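# Place a tray bottle upright in the crate's empty slot

## Task

Take one bottle from the tray and set it standing upright in the crate's one free slot. The task fails if the crate or the tray ends up tilted or shifted from where it was. The bottle must stay in place by itself at the end, not because the robot is holding it. Anything the robot is still touching at the end must not drop by more than about a fingernail's width once released, or the task fails.

## Robot and tools

ROBOT. Two six-joint arms, left_arm and right_arm, each with a parallel two-finger gripper. The names are labels only and do not match the sides of any camera image. Cameras: cam_high, cam_low, cam_left_wrist, cam_right_wrist, each 896x504.

FRAMES. Results report poses in one shared scene frame. The origin is on the table top midway between the arms, +z is up, +x points out over the table, and left_arm sits on the +y side. Positions are in metres, orientation is a quaternion in w,x,y,z order, and velocities are in m/s and rad/s. Printed hand positions can be somewhat off, more so when the arm is reaching far. Each gripper also has its own axes: the fingers extend along +z and close along x. The reported position is the point between the pads; fingertips go 17.5 mm past it. Pure rotations pivot about that point, which lies 25 mm from the last joint's axis toward the gripper's -y. A flat block about 9 cm long projects toward -y from that axis and rotates with the gripper, so watch its clearance.

ROW LAYOUT. Every command row is a single flat list of 18 numbers covering both arms, each in [-1, 1]: left dx, dy, dz, rx, ry, rz, left gripper position, force_limit, speed, then those nine again for the right arm. Always send all 18, even when one arm should stay still. dx..rz are an offset, not a pose: a target displacement measured in that gripper's own axes from its measured pose at the start of the action (for a call's first action, the last pose a result reported). Scale: 1.0 equals 0.6 m of translation or 180 degrees of rotation; rx, ry, rz form one rotation vector. The three gripper numbers are absolute settings: position +1 is fully open (50 mm gap), pads meet near -0.65, and -1 means close until blocked. force_limit maps -1/0/+1 to roughly 20/102/185 N per pad (the actual grip can exceed this by ~17%). speed maps -1/0/+1 to 20/85/150 mm/s of gap change. A 0 in these slots is a real command, so to leave a gripper alone repeat its previous three values. Optionally append 12 more numbers in [0, 1]: per-joint stiffness scales, left's six then right's six, in Joint positions order; they persist until changed.

TOOLS.
execute_actions(actions): a list of up to 15 actions; each action is a list of up to 15 rows, one per 1/30 s step. A short action keeps its last row for the rest of its 15 steps. All rows in an action are measured from that action's start pose, not from the prior row. An empty list just returns state and images. Each step the commanded pose is clipped to within 100 mm and 16 degrees of the measured pose, and motion lags commands by about 0.17 s, so large moves need several actions.
move(target, speed, stop_force, blocking): target is one 18-number row, offsets taken from the pose in the latest result showing one. Each gripper travels in a straight line; both arms finish together, lasting 0.5 to 10 s. speed is path top speed in m/s, 0.002 to 0.5 (default 0.25); turning is capped at twice that in rad/s. stop_force (N, 9 to 40, shared by both arms) ends an arm's path when its wrist sensor reads that much added resistance; use it with very slow speeds for contact approaches, not when the gripper rotates, and omit it when lifting away from something pressed on. It is not accepted in the first 0.2 s of a scene nor with blocking=false. blocking=false returns after 0.5 s; then use wait or stop before sending other motion.
wait(seconds): 0 to 10, lets time run with commands held.
stop(): brakes a running move; fingers keep moving.
zoom_image(camera, region): region is [x0, y0, x1, y1] in image pixels from the top-left, at most 504x504.
finished_scene(scene): pass the current scene's number; irreversible, reports whether the task succeeded.

RESULTS. The state line gives each arm's pose and velocities. "Hand target" shows where the controller is currently driving each gripper. "pose unreachable" means a clearance check altered or blocked that arm's command; HELD in step readings marks steps held back. The move: line reports the ending per arm: done, off_target, moving, held, contact (stopped by stop_force, takes precedence) or fault, plus limits such as paced (pose clipped) or held (some steps blocked; the arm may then surge). object_status: 0 moving, 1 blocked while opening, 2 blocked while closing (a grip), 3 reached command or pads met. Confirm 2 after closing with -1. Opening in mm is about (250 - position_measured) x 0.202. Wrist force/torque are in the end effector's axes, noisy with offsets up to ~4 N, saturating near 50 N; pressing on a surface reads as force pointing back into the arm. Joint torques are raw and offset. MOTOR HOT warns from 70 °C; at 85 °C the arm brakes until cooled.

CAUTIONS. Arms are stiff: pushing even slightly past a contact can trip a fault. A torque at a joint's limit (130 N m for the three big joints, 24.3 N m for wrists, held weight included) or 150 N external force stops that arm for 10 s and drops the rest of the call. Keep the arms from colliding. Do not drop, slam or knock anything, and nothing may leave the table. Objects may occasionally be tugged or nudged by outside disturbances. The simulation keeps running while you think, holding the last command. Release the bottle and back off before finishing so it stands unaided.

Each tool is called after ">>>" as name([rows], argument=value, ...), one row to a line, values as JSON.

## Session

>>> execute_actions(actions=[])

Scene clock: 0.00 s.
left_arm: end_effector_position=(+0.3096, +0.6228, +0.2391) position_measured=3 object_status=3 end_effector_quat_wxyz=(+0.079, +0.418, +0.790, +0.442) end_effector_velocity=(+0.000, -0.000, -0.000) end_effector_angular_velocity=(+0.000, +0.001, -0.000) | right_arm: end_effector_position=(+0.5399, -0.5473, +0.3082) position_measured=3 object_status=3 end_effector_quat_wxyz=(+0.167, +0.107, +0.973, +0.115) end_effector_velocity=(+0.000, +0.000, +0.000) end_effector_angular_velocity=(-0.000, -0.001, +0.000)
Joint positions: left_arm=[-0.359 -2.37   2.569 -2.174 -0.706 -0.747] | right_arm=[ 2.845 -1.444 -1.829 -1.112  1.818 -1.479]
Joint velocities: left_arm=[-0.     0.001 -0.    -0.    -0.    -0.   ] | right_arm=[ 0.     0.     0.001 -0.     0.    -0.   ]
Joint torques (N m, as the arm reports them, + toward a larger angle): no reading
Wrist force (N, on the end effector, along its own x y z axes, offset not removed): no reading
Wrist torque (N m, same axes, about the end effector's origin, offset not removed): no reading
Hand target (left_arm): +0.310, +0.623, +0.239; +0.079, +0.418, +0.790, +0.442
Hand target (right_arm): +0.540, -0.547, +0.308; +0.167, +0.107, +0.973, +0.115
Joint stiffness scale: left_arm=[1. 1. 1. 1. 1. 1.] | right_arm=[1. 1. 1. 1. 1. 1.]

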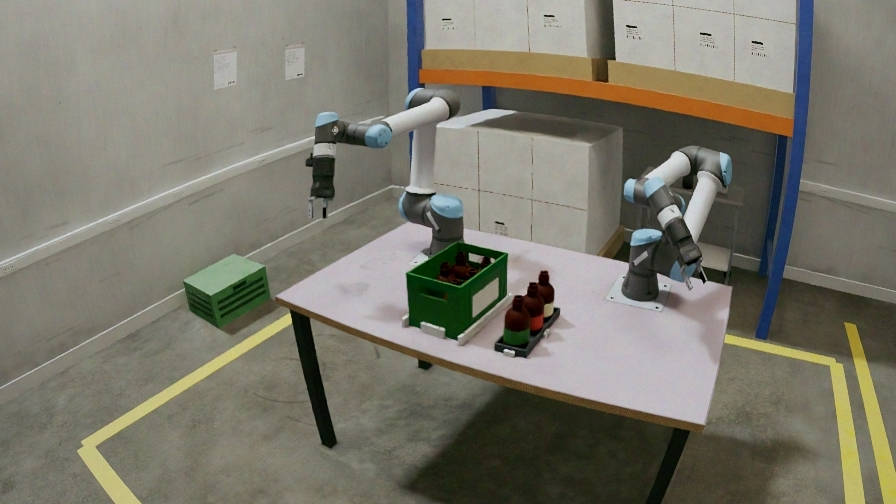

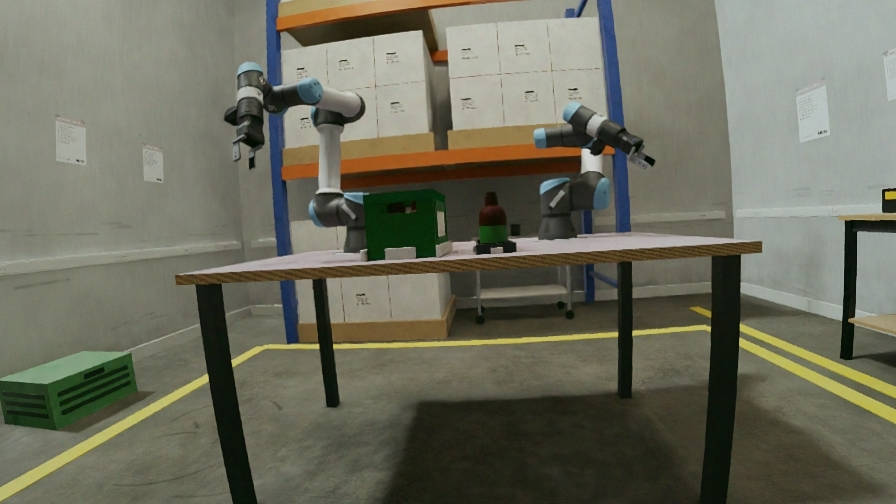

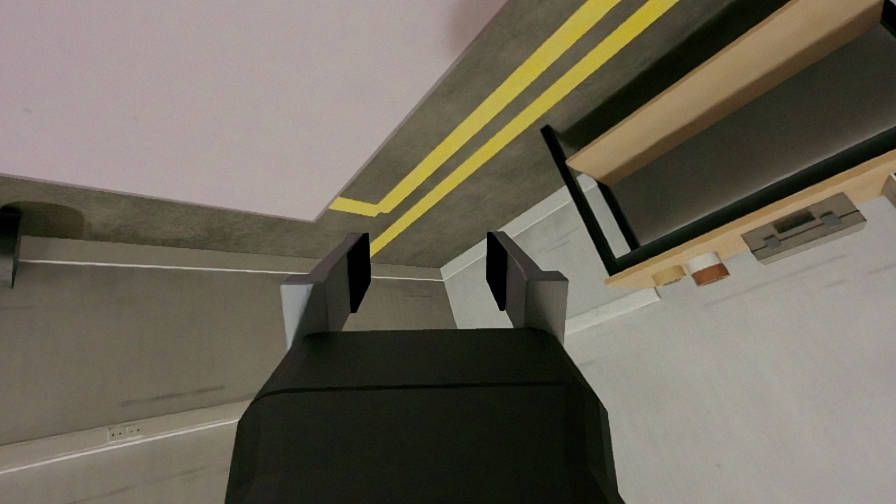

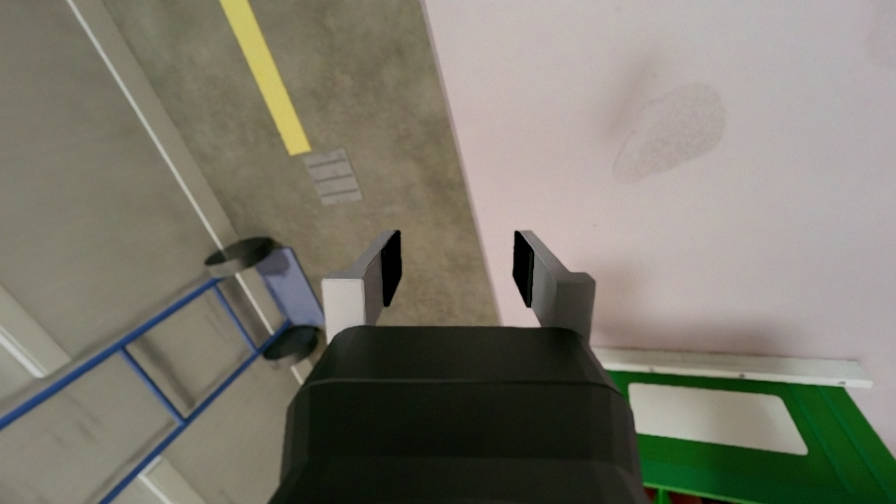

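>>> move(target=[0,0,0,0.303,0.054,-0.286,1,0,0,0,0,0,0,0,0,1,0,0])

>>> move(target=[-0.15,-0.62,-0.27,0,0,0,1,0,0,0,0,0,0,0,0,1,0,0])

Scene clock: 8.60 s.
left_arm: end_effector_position=(+0.3090, +0.6221, +0.2381) position_measured=3 object_status=3 end_effector_quat_wxyz=(-0.001, +0.002, +1.000, +0.001) end_effector_velocity=(-0.001, -0.002, +0.001) end_effector_angular_velocity=(-0.011, +0.001, +0.003) | right_arm: end_effector_position=(+0.5399, -0.5473, +0.3082) position_measured=3 object_status=3 end_effector_quat_wxyz=(+0.167, +0.107, +0.973, +0.115) end_effector_velocity=(-0.000, +0.000, -0.001) end_effector_angular_velocity=(-0.000, +0.001, +0.001)
Joint positions: left_arm=[ 0.325 -1.79   1.96  -1.741 -1.569 -1.223] | right_arm=[ 2.845 -1.444 -1.829 -1.112  1.818 -1.479]
Joint velocities: left_arm=[ 0.002 -0.    -0.001  0.006 -0.01  -0.001] | right_arm=[-0.    -0.    -0.002  0.001 -0.    -0.001]
Joint torques (N m, as the arm reports them, + toward a larger angle): left_arm=[  3.51 -11.93 -27.26  -2.4   -0.63  -0.22] | right_arm=[-0.74 23.86 28.12  3.52  0.56  0.1 ]
Wrist force (N, on the end effector, along its own x y z axes, offset not removed): left_arm=[-0.2 3.3 -0.3] | right_arm=[1.0 -1.3 0.2]
Wrist torque (N m, same axes, about the end effector's origin, offset not removed): left_arm=[0.67 0.14 0.04] | right_arm=[-0.07 -0.22 0.16]
Hand target (left_arm): +0.310, +0.623, +0.239; -0.000, +0.000, +1.000, -0.000
Hand target (right_arm): +0.540, -0.547, +0.308; +0.167, +0.107, +0.973, +0.115
Off the commanded pose (left_arm): 0.001 m, 0 deg.
Off the commanded pose (right_arm): 0.000 m, 0 deg.
Joint stiffness scale: left_arm=[1. 1. 1. 1. 1. 1.] | right_arm=[1. 1. 1. 1. 1. 1.]
move: done

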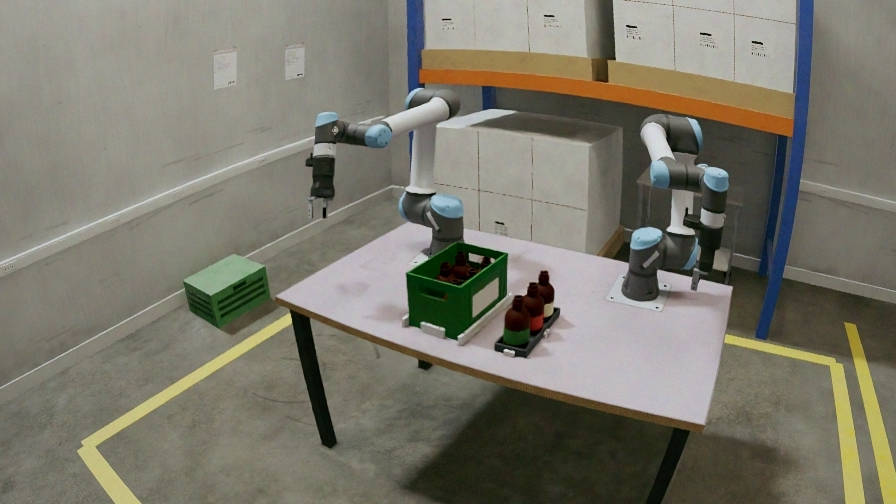

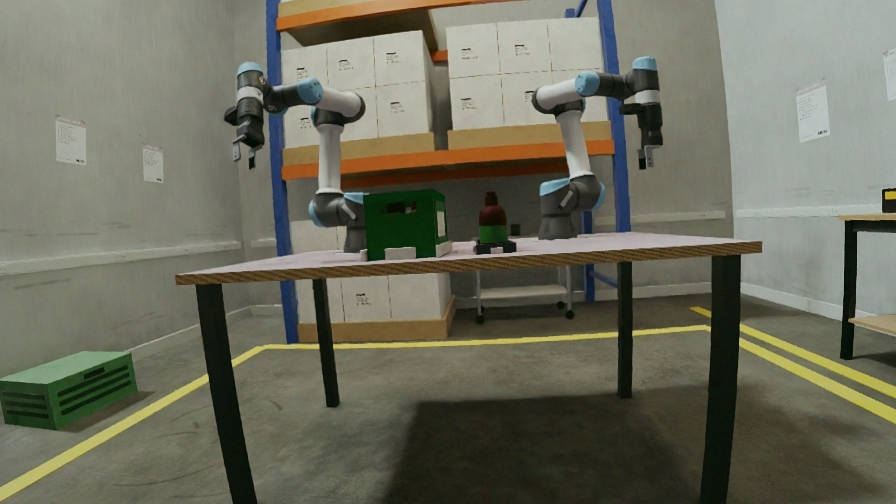

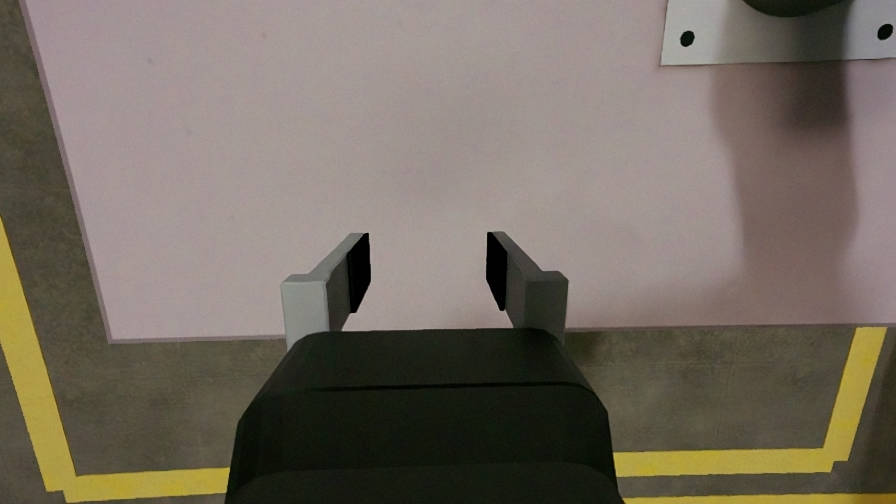

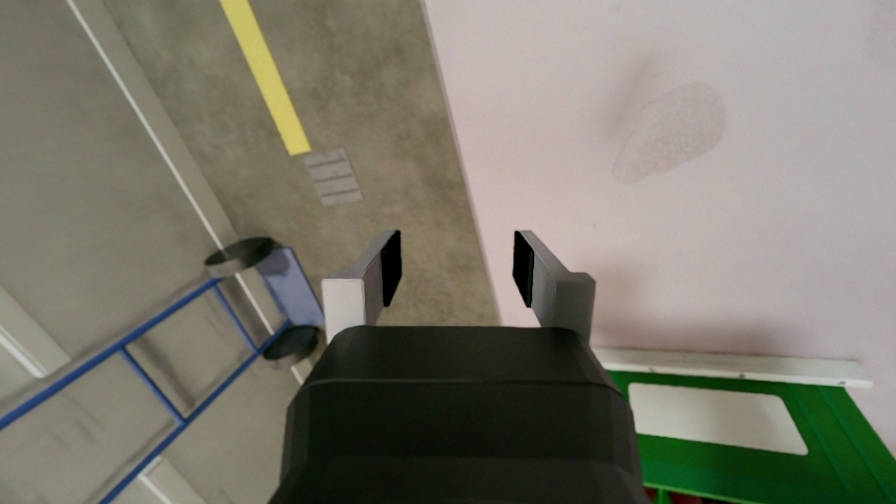

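Scene clock: 10.80 s.
left_arm: end_effector_position=(+0.3968, +0.2501, +0.3976) position_measured=3 object_status=3 end_effector_quat_wxyz=(-0.001, +0.002, +1.000, +0.001) end_effector_velocity=(-0.001, +0.001, +0.003) end_effector_angular_velocity=(+0.004, +0.003, +0.014) | right_arm: end_effector_position=(+0.5399, -0.5473, +0.3082) position_measured=3 object_status=3 end_effector_quat_wxyz=(+0.167, +0.107, +0.973, +0.115) end_effector_velocity=(-0.001, +0.000, -0.001) end_effector_angular_velocity=(-0.000, +0.003, -0.000)
Joint positions: left_arm=[-0.604 -1.744  1.514 -1.337 -1.57  -2.151] | right_arm=[ 2.845 -1.444 -1.829 -1.112  1.818 -1.479]
Joint velocities: left_arm=[ 0.001  0.002 -0.011  0.014  0.002 -0.014] | right_arm=[-0.     0.    -0.002 -0.001 -0.    -0.   ]
Joint torques (N m, as the arm reports them, + toward a larger angle): left_arm=[ -1.61 -14.52 -28.55  -2.99   0.36  -0.3 ] | right_arm=[ 0.23 24.7  28.65  3.57  0.65 -0.13]
Wrist force (N, on the end effector, along its own x y z axes, offset not removed): left_arm=[-1.3 3.3 0.7] | right_arm=[0.6 -0.2 0.3]
Wrist torque (N m, same axes, about the end effector's origin, offset not removed): left_arm=[0.72 0.34 0.13] | right_arm=[0.21 -0.11 0.20]
Hand target (left_arm): +0.397, +0.249, +0.399; -0.001, +0.002, +1.000, +0.002
Hand target (right_arm): +0.540, -0.547, +0.308; +0.167, +0.107, +0.973, +0.115
Off the commanded pose (left_arm): 0.002 m, 0 deg.
Off the commanded pose (right_arm): 0.000 m, 0 deg.
Joint stiffness scale: left_arm=[1. 1. 1. 1. 1. 1.] | right_arm=[1. 1. 1. 1. 1. 1.]
move: done

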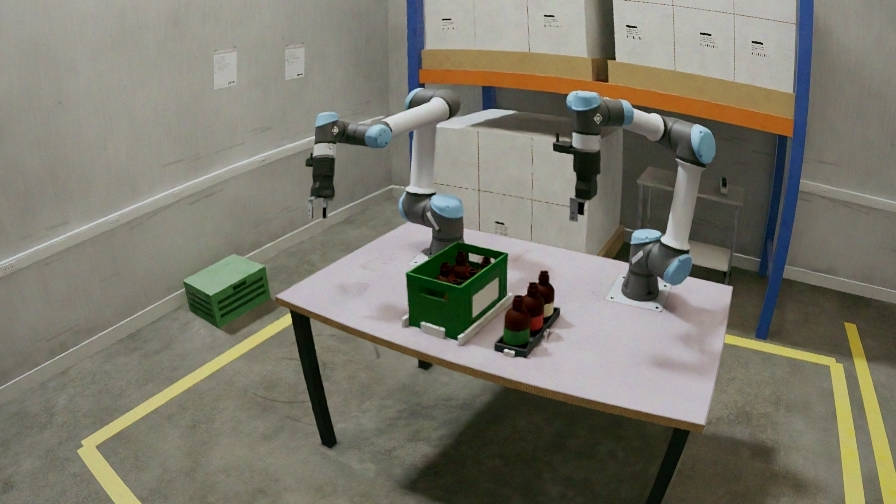

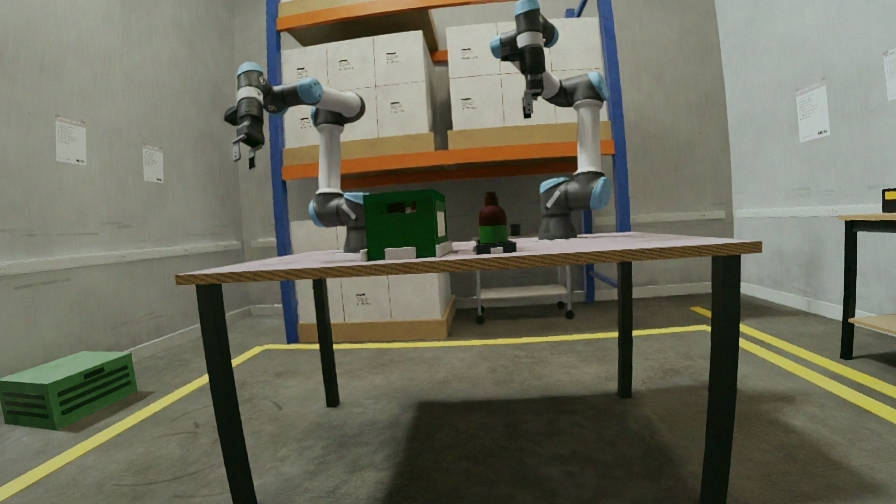

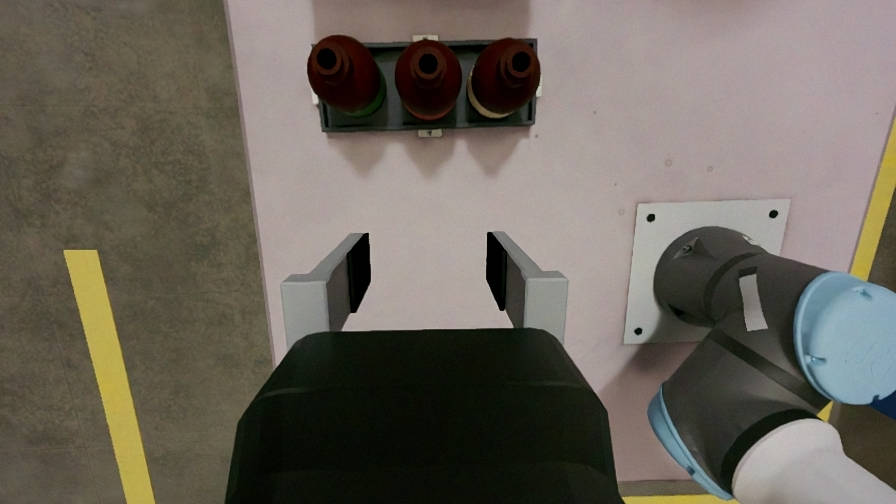

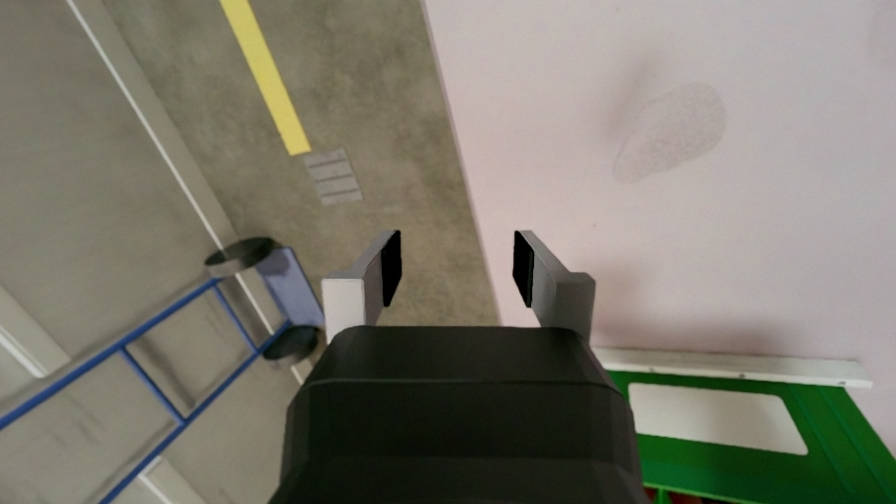

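>>> move(target=[0,-0.55,0,0,0,0,1,0,0,0,0,0,0,0,0,1,0,0])

Scene clock: 14.50 s.
left_arm: end_effector_position=(+0.3945, -0.0793, +0.3960) position_measured=3 object_status=3 end_effector_quat_wxyz=(-0.002, +0.002, +1.000, +0.002) end_effector_velocity=(-0.000, +0.001, -0.001) end_effector_angular_velocity=(+0.005, +0.003, +0.001) | right_arm: end_effector_position=(+0.5399, -0.5473, +0.3082) position_measured=3 object_status=3 end_effector_quat_wxyz=(+0.167, +0.107, +0.973, +0.115) end_effector_velocity=(+0.000, -0.000, +0.000) end_effector_angular_velocity=(+0.000, +0.000, -0.001)
Joint positions: left_arm=[-1.064 -1.308  1.06  -1.318 -1.572 -2.611] | right_arm=[ 2.845 -1.444 -1.829 -1.112  1.818 -1.479]
Joint velocities: left_arm=[ 0.     0.002 -0.001  0.005 -0.    -0.001] | right_arm=[ 0.    -0.     0.001 -0.    -0.     0.002]
Joint torques (N m, as the arm reports them, + toward a larger angle): left_arm=[  1.11 -31.79 -27.01  -2.51   0.36  -0.26] | right_arm=[ 0.67 24.16 28.48  3.54  0.68 -0.06]
Wrist force (N, on the end effector, along its own x y z axes, offset not removed): left_arm=[-1.0 2.5 1.6] | right_arm=[0.1 -0.6 1.1]
Wrist torque (N m, same axes, about the end effector's origin, offset not removed): left_arm=[0.52 0.28 0.06] | right_arm=[0.06 -0.10 0.18]
Hand target (left_arm): +0.395, -0.080, +0.396; -0.001, +0.002, +1.000, +0.002
Hand target (right_arm): +0.540, -0.547, +0.308; +0.167, +0.107, +0.973, +0.115
Off the commanded pose (left_arm): 0.002 m, 0 deg.
Off the commanded pose (right_arm): 0.000 m, 0 deg.
Joint stiffness scale: left_arm=[1. 1. 1. 1. 1. 1.] | right_arm=[1. 1. 1. 1. 1. 1.]
move: done

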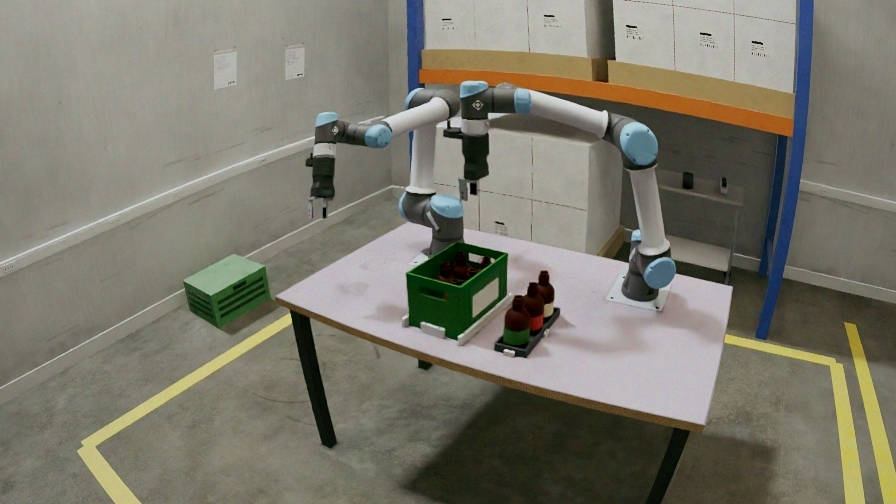

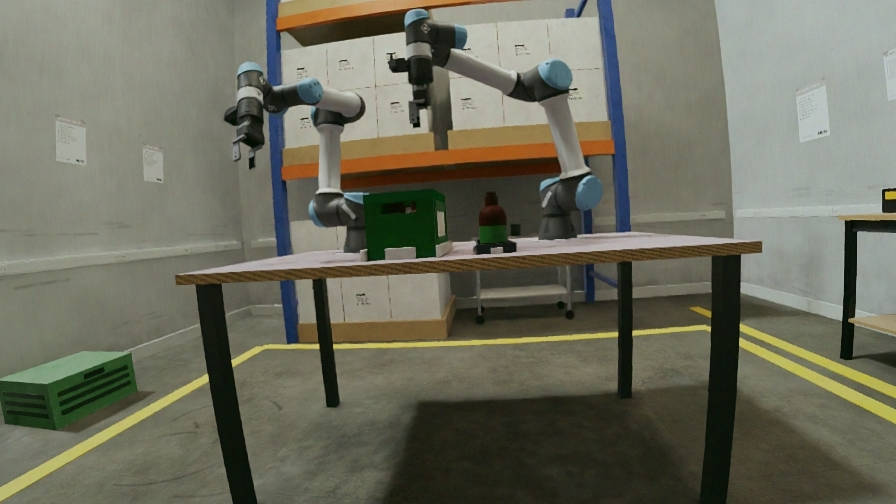

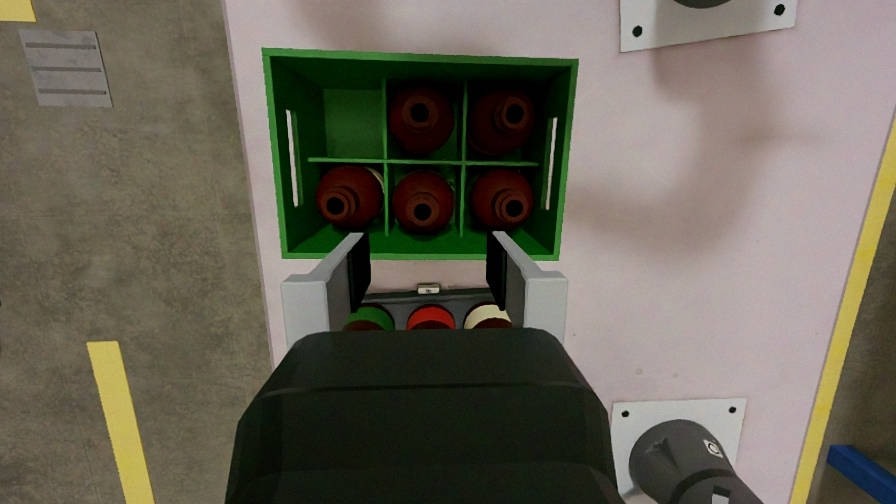

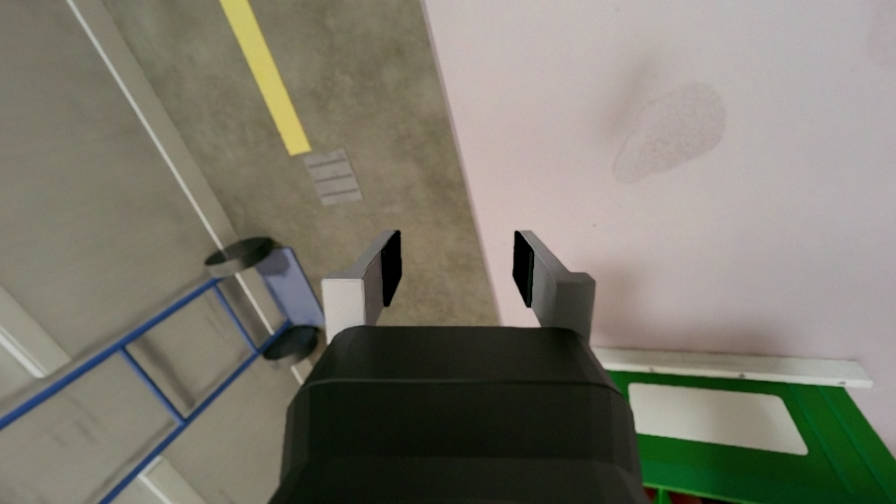

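>>> move(target=[-0.004,0.365,0.27,0,0,0,1,0,0,0,0,0,0,0,0,1,0,0])

Scene clock: 22.83 s.
left_arm: end_effector_position=(+0.3982, +0.1388, +0.2358) position_measured=3 object_status=3 end_effector_quat_wxyz=(-0.001, +0.002, +1.000, +0.002) end_effector_velocity=(+0.001, -0.001, +0.001) end_effector_angular_velocity=(-0.008, -0.005, -0.006) | right_arm: end_effector_position=(+0.5399, -0.5473, +0.3082) position_measured=3 object_status=3 end_effector_quat_wxyz=(+0.167, +0.107, +0.973, +0.115) end_effector_velocity=(-0.000, +0.000, -0.000) end_effector_angular_velocity=(-0.000, +0.001, +0.001)
Joint positions: left_arm=[-0.803 -1.643  1.842 -1.766 -1.57  -2.349] | right_arm=[ 2.845 -1.444 -1.829 -1.112  1.818 -1.479]
Joint velocities: left_arm=[ 0.    -0.002  0.003 -0.01  -0.002  0.007] | right_arm=[-0.    -0.    -0.001  0.     0.    -0.001]
Joint torques (N m, as the arm reports them, + toward a larger angle): left_arm=[  1.9  -21.74 -21.43  -3.65  -0.72   0.43] | right_arm=[ 0.23 24.3  27.98  3.44  0.65 -0.07]
Wrist force (N, on the end effector, along its own x y z axes, offset not removed): left_arm=[-0.4 2.5 2.6] | right_arm=[0.6 -0.3 0.3]
Wrist torque (N m, same axes, about the end effector's origin, offset not removed): left_arm=[0.56 0.18 0.02] | right_arm=[0.08 -0.13 0.17]
Hand target (left_arm): +0.398, +0.140, +0.235; -0.002, +0.002, +1.000, +0.001
Hand target (right_arm): +0.540, -0.547, +0.308; +0.167, +0.107, +0.973, +0.115
Off the commanded pose (left_arm): 0.002 m, 0 deg.
Off the commanded pose (right_arm): 0.000 m, 0 deg.
Joint stiffness scale: left_arm=[1. 1. 1. 1. 1. 1.] | right_arm=[1. 1. 1. 1. 1. 1.]
move: done

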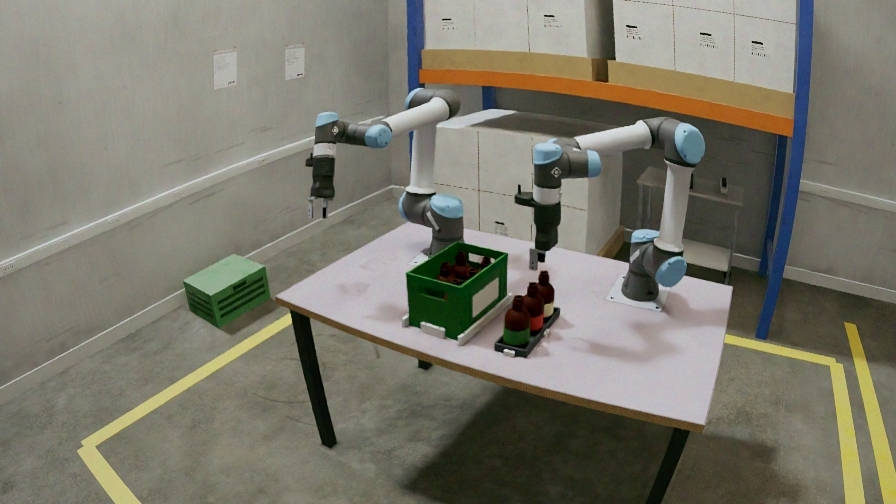

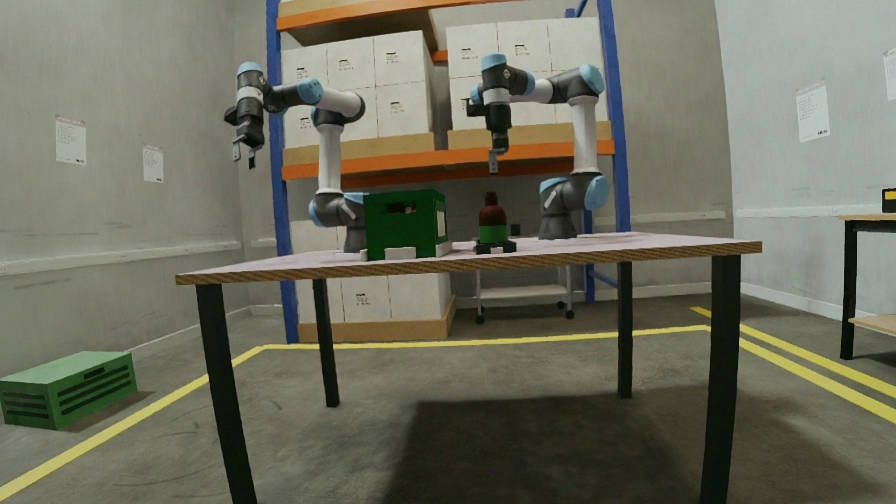

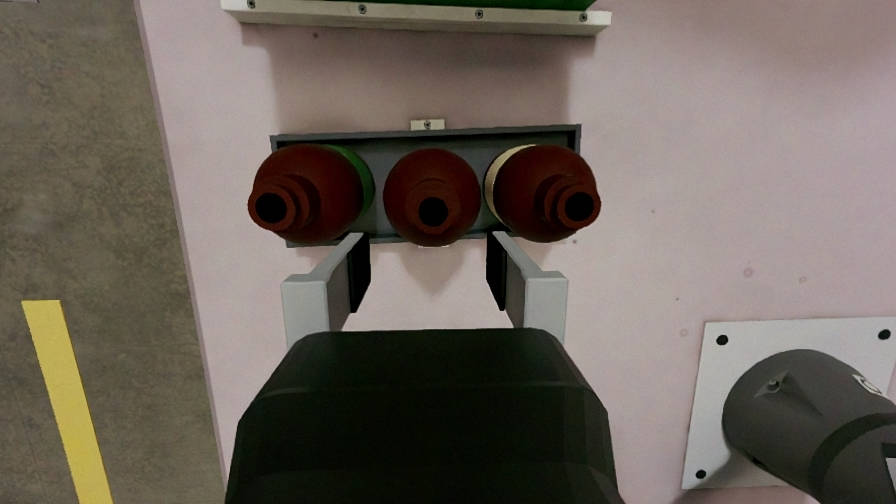

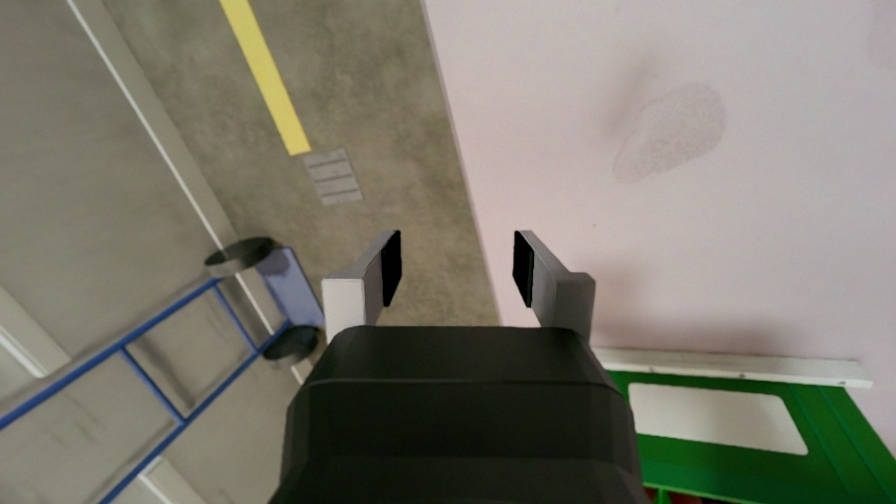

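>>> move(target=[0.004,-0.013,0.15,0,0,0,1,0,0,0,0,0,0,0,0,1,0,0], speed=0.08)

Scene clock: 26.80 s.
left_arm: end_effector_position=(+0.3967, +0.1314, +0.1480) position_measured=3 object_status=3 end_effector_quat_wxyz=(-0.000, +0.002, +1.000, +0.001) end_effector_velocity=(+0.002, -0.002, +0.001) end_effector_angular_velocity=(-0.006, -0.007, +0.000) | right_arm: end_effector_position=(+0.5399, -0.5473, +0.3082) position_measured=3 object_status=3 end_effector_quat_wxyz=(+0.167, +0.107, +0.973, +0.115) end_effector_velocity=(-0.001, +0.000, -0.001) end_effector_angular_velocity=(-0.000, +0.002, +0.000)
Joint positions: left_arm=[-0.816 -1.57   2.009 -2.009 -1.571 -2.364] | right_arm=[ 2.845 -1.444 -1.829 -1.112  1.818 -1.479]
Joint velocities: left_arm=[-0.     0.001  0.    -0.011  0.001 -0.001] | right_arm=[ 0.     0.    -0.002 -0.001 -0.    -0.   ]
Joint torques (N m, as the arm reports them, + toward a larger angle): left_arm=[ -0.56 -21.36 -19.54  -3.4   -0.01  -0.47] | right_arm=[ 0.33 24.34 28.24  3.46  0.57 -0.04]
Wrist force (N, on the end effector, along its own x y z axes, offset not removed): left_arm=[0.5 1.1 -0.3] | right_arm=[1.0 -0.7 0.7]
Wrist torque (N m, same axes, about the end effector's origin, offset not removed): left_arm=[0.29 0.05 0.12] | right_arm=[0.13 -0.26 0.23]
Hand target (left_arm): +0.396, +0.131, +0.146; -0.001, +0.002, +1.000, +0.002
Hand target (right_arm): +0.540, -0.547, +0.308; +0.167, +0.107, +0.973, +0.115
Off the commanded pose (left_arm): 0.003 m, 0 deg.
Off the commanded pose (right_arm): 0.000 m, 0 deg.
Joint stiffness scale: left_arm=[1. 1. 1. 1. 1. 1.] | right_arm=[1. 1. 1. 1. 1. 1.]
move: done

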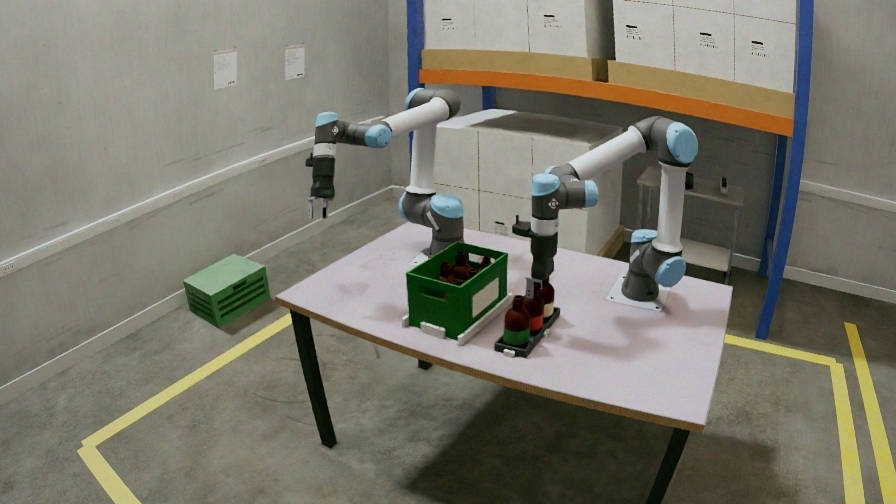

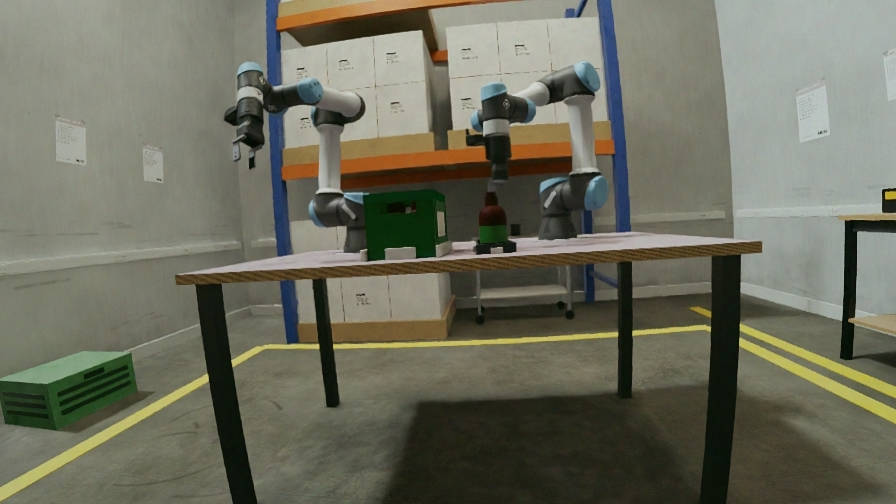

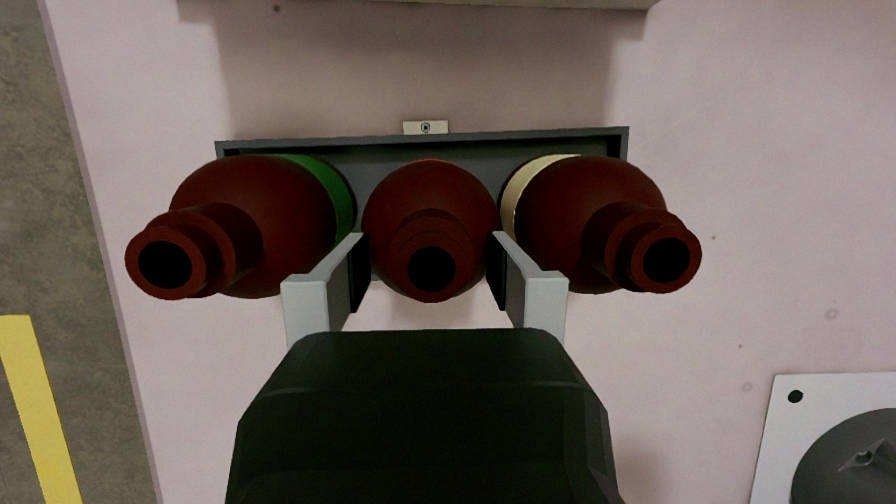

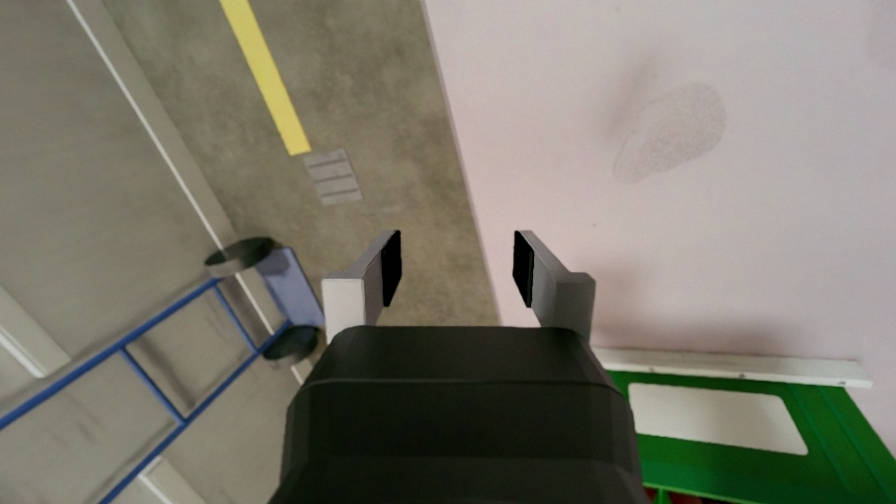

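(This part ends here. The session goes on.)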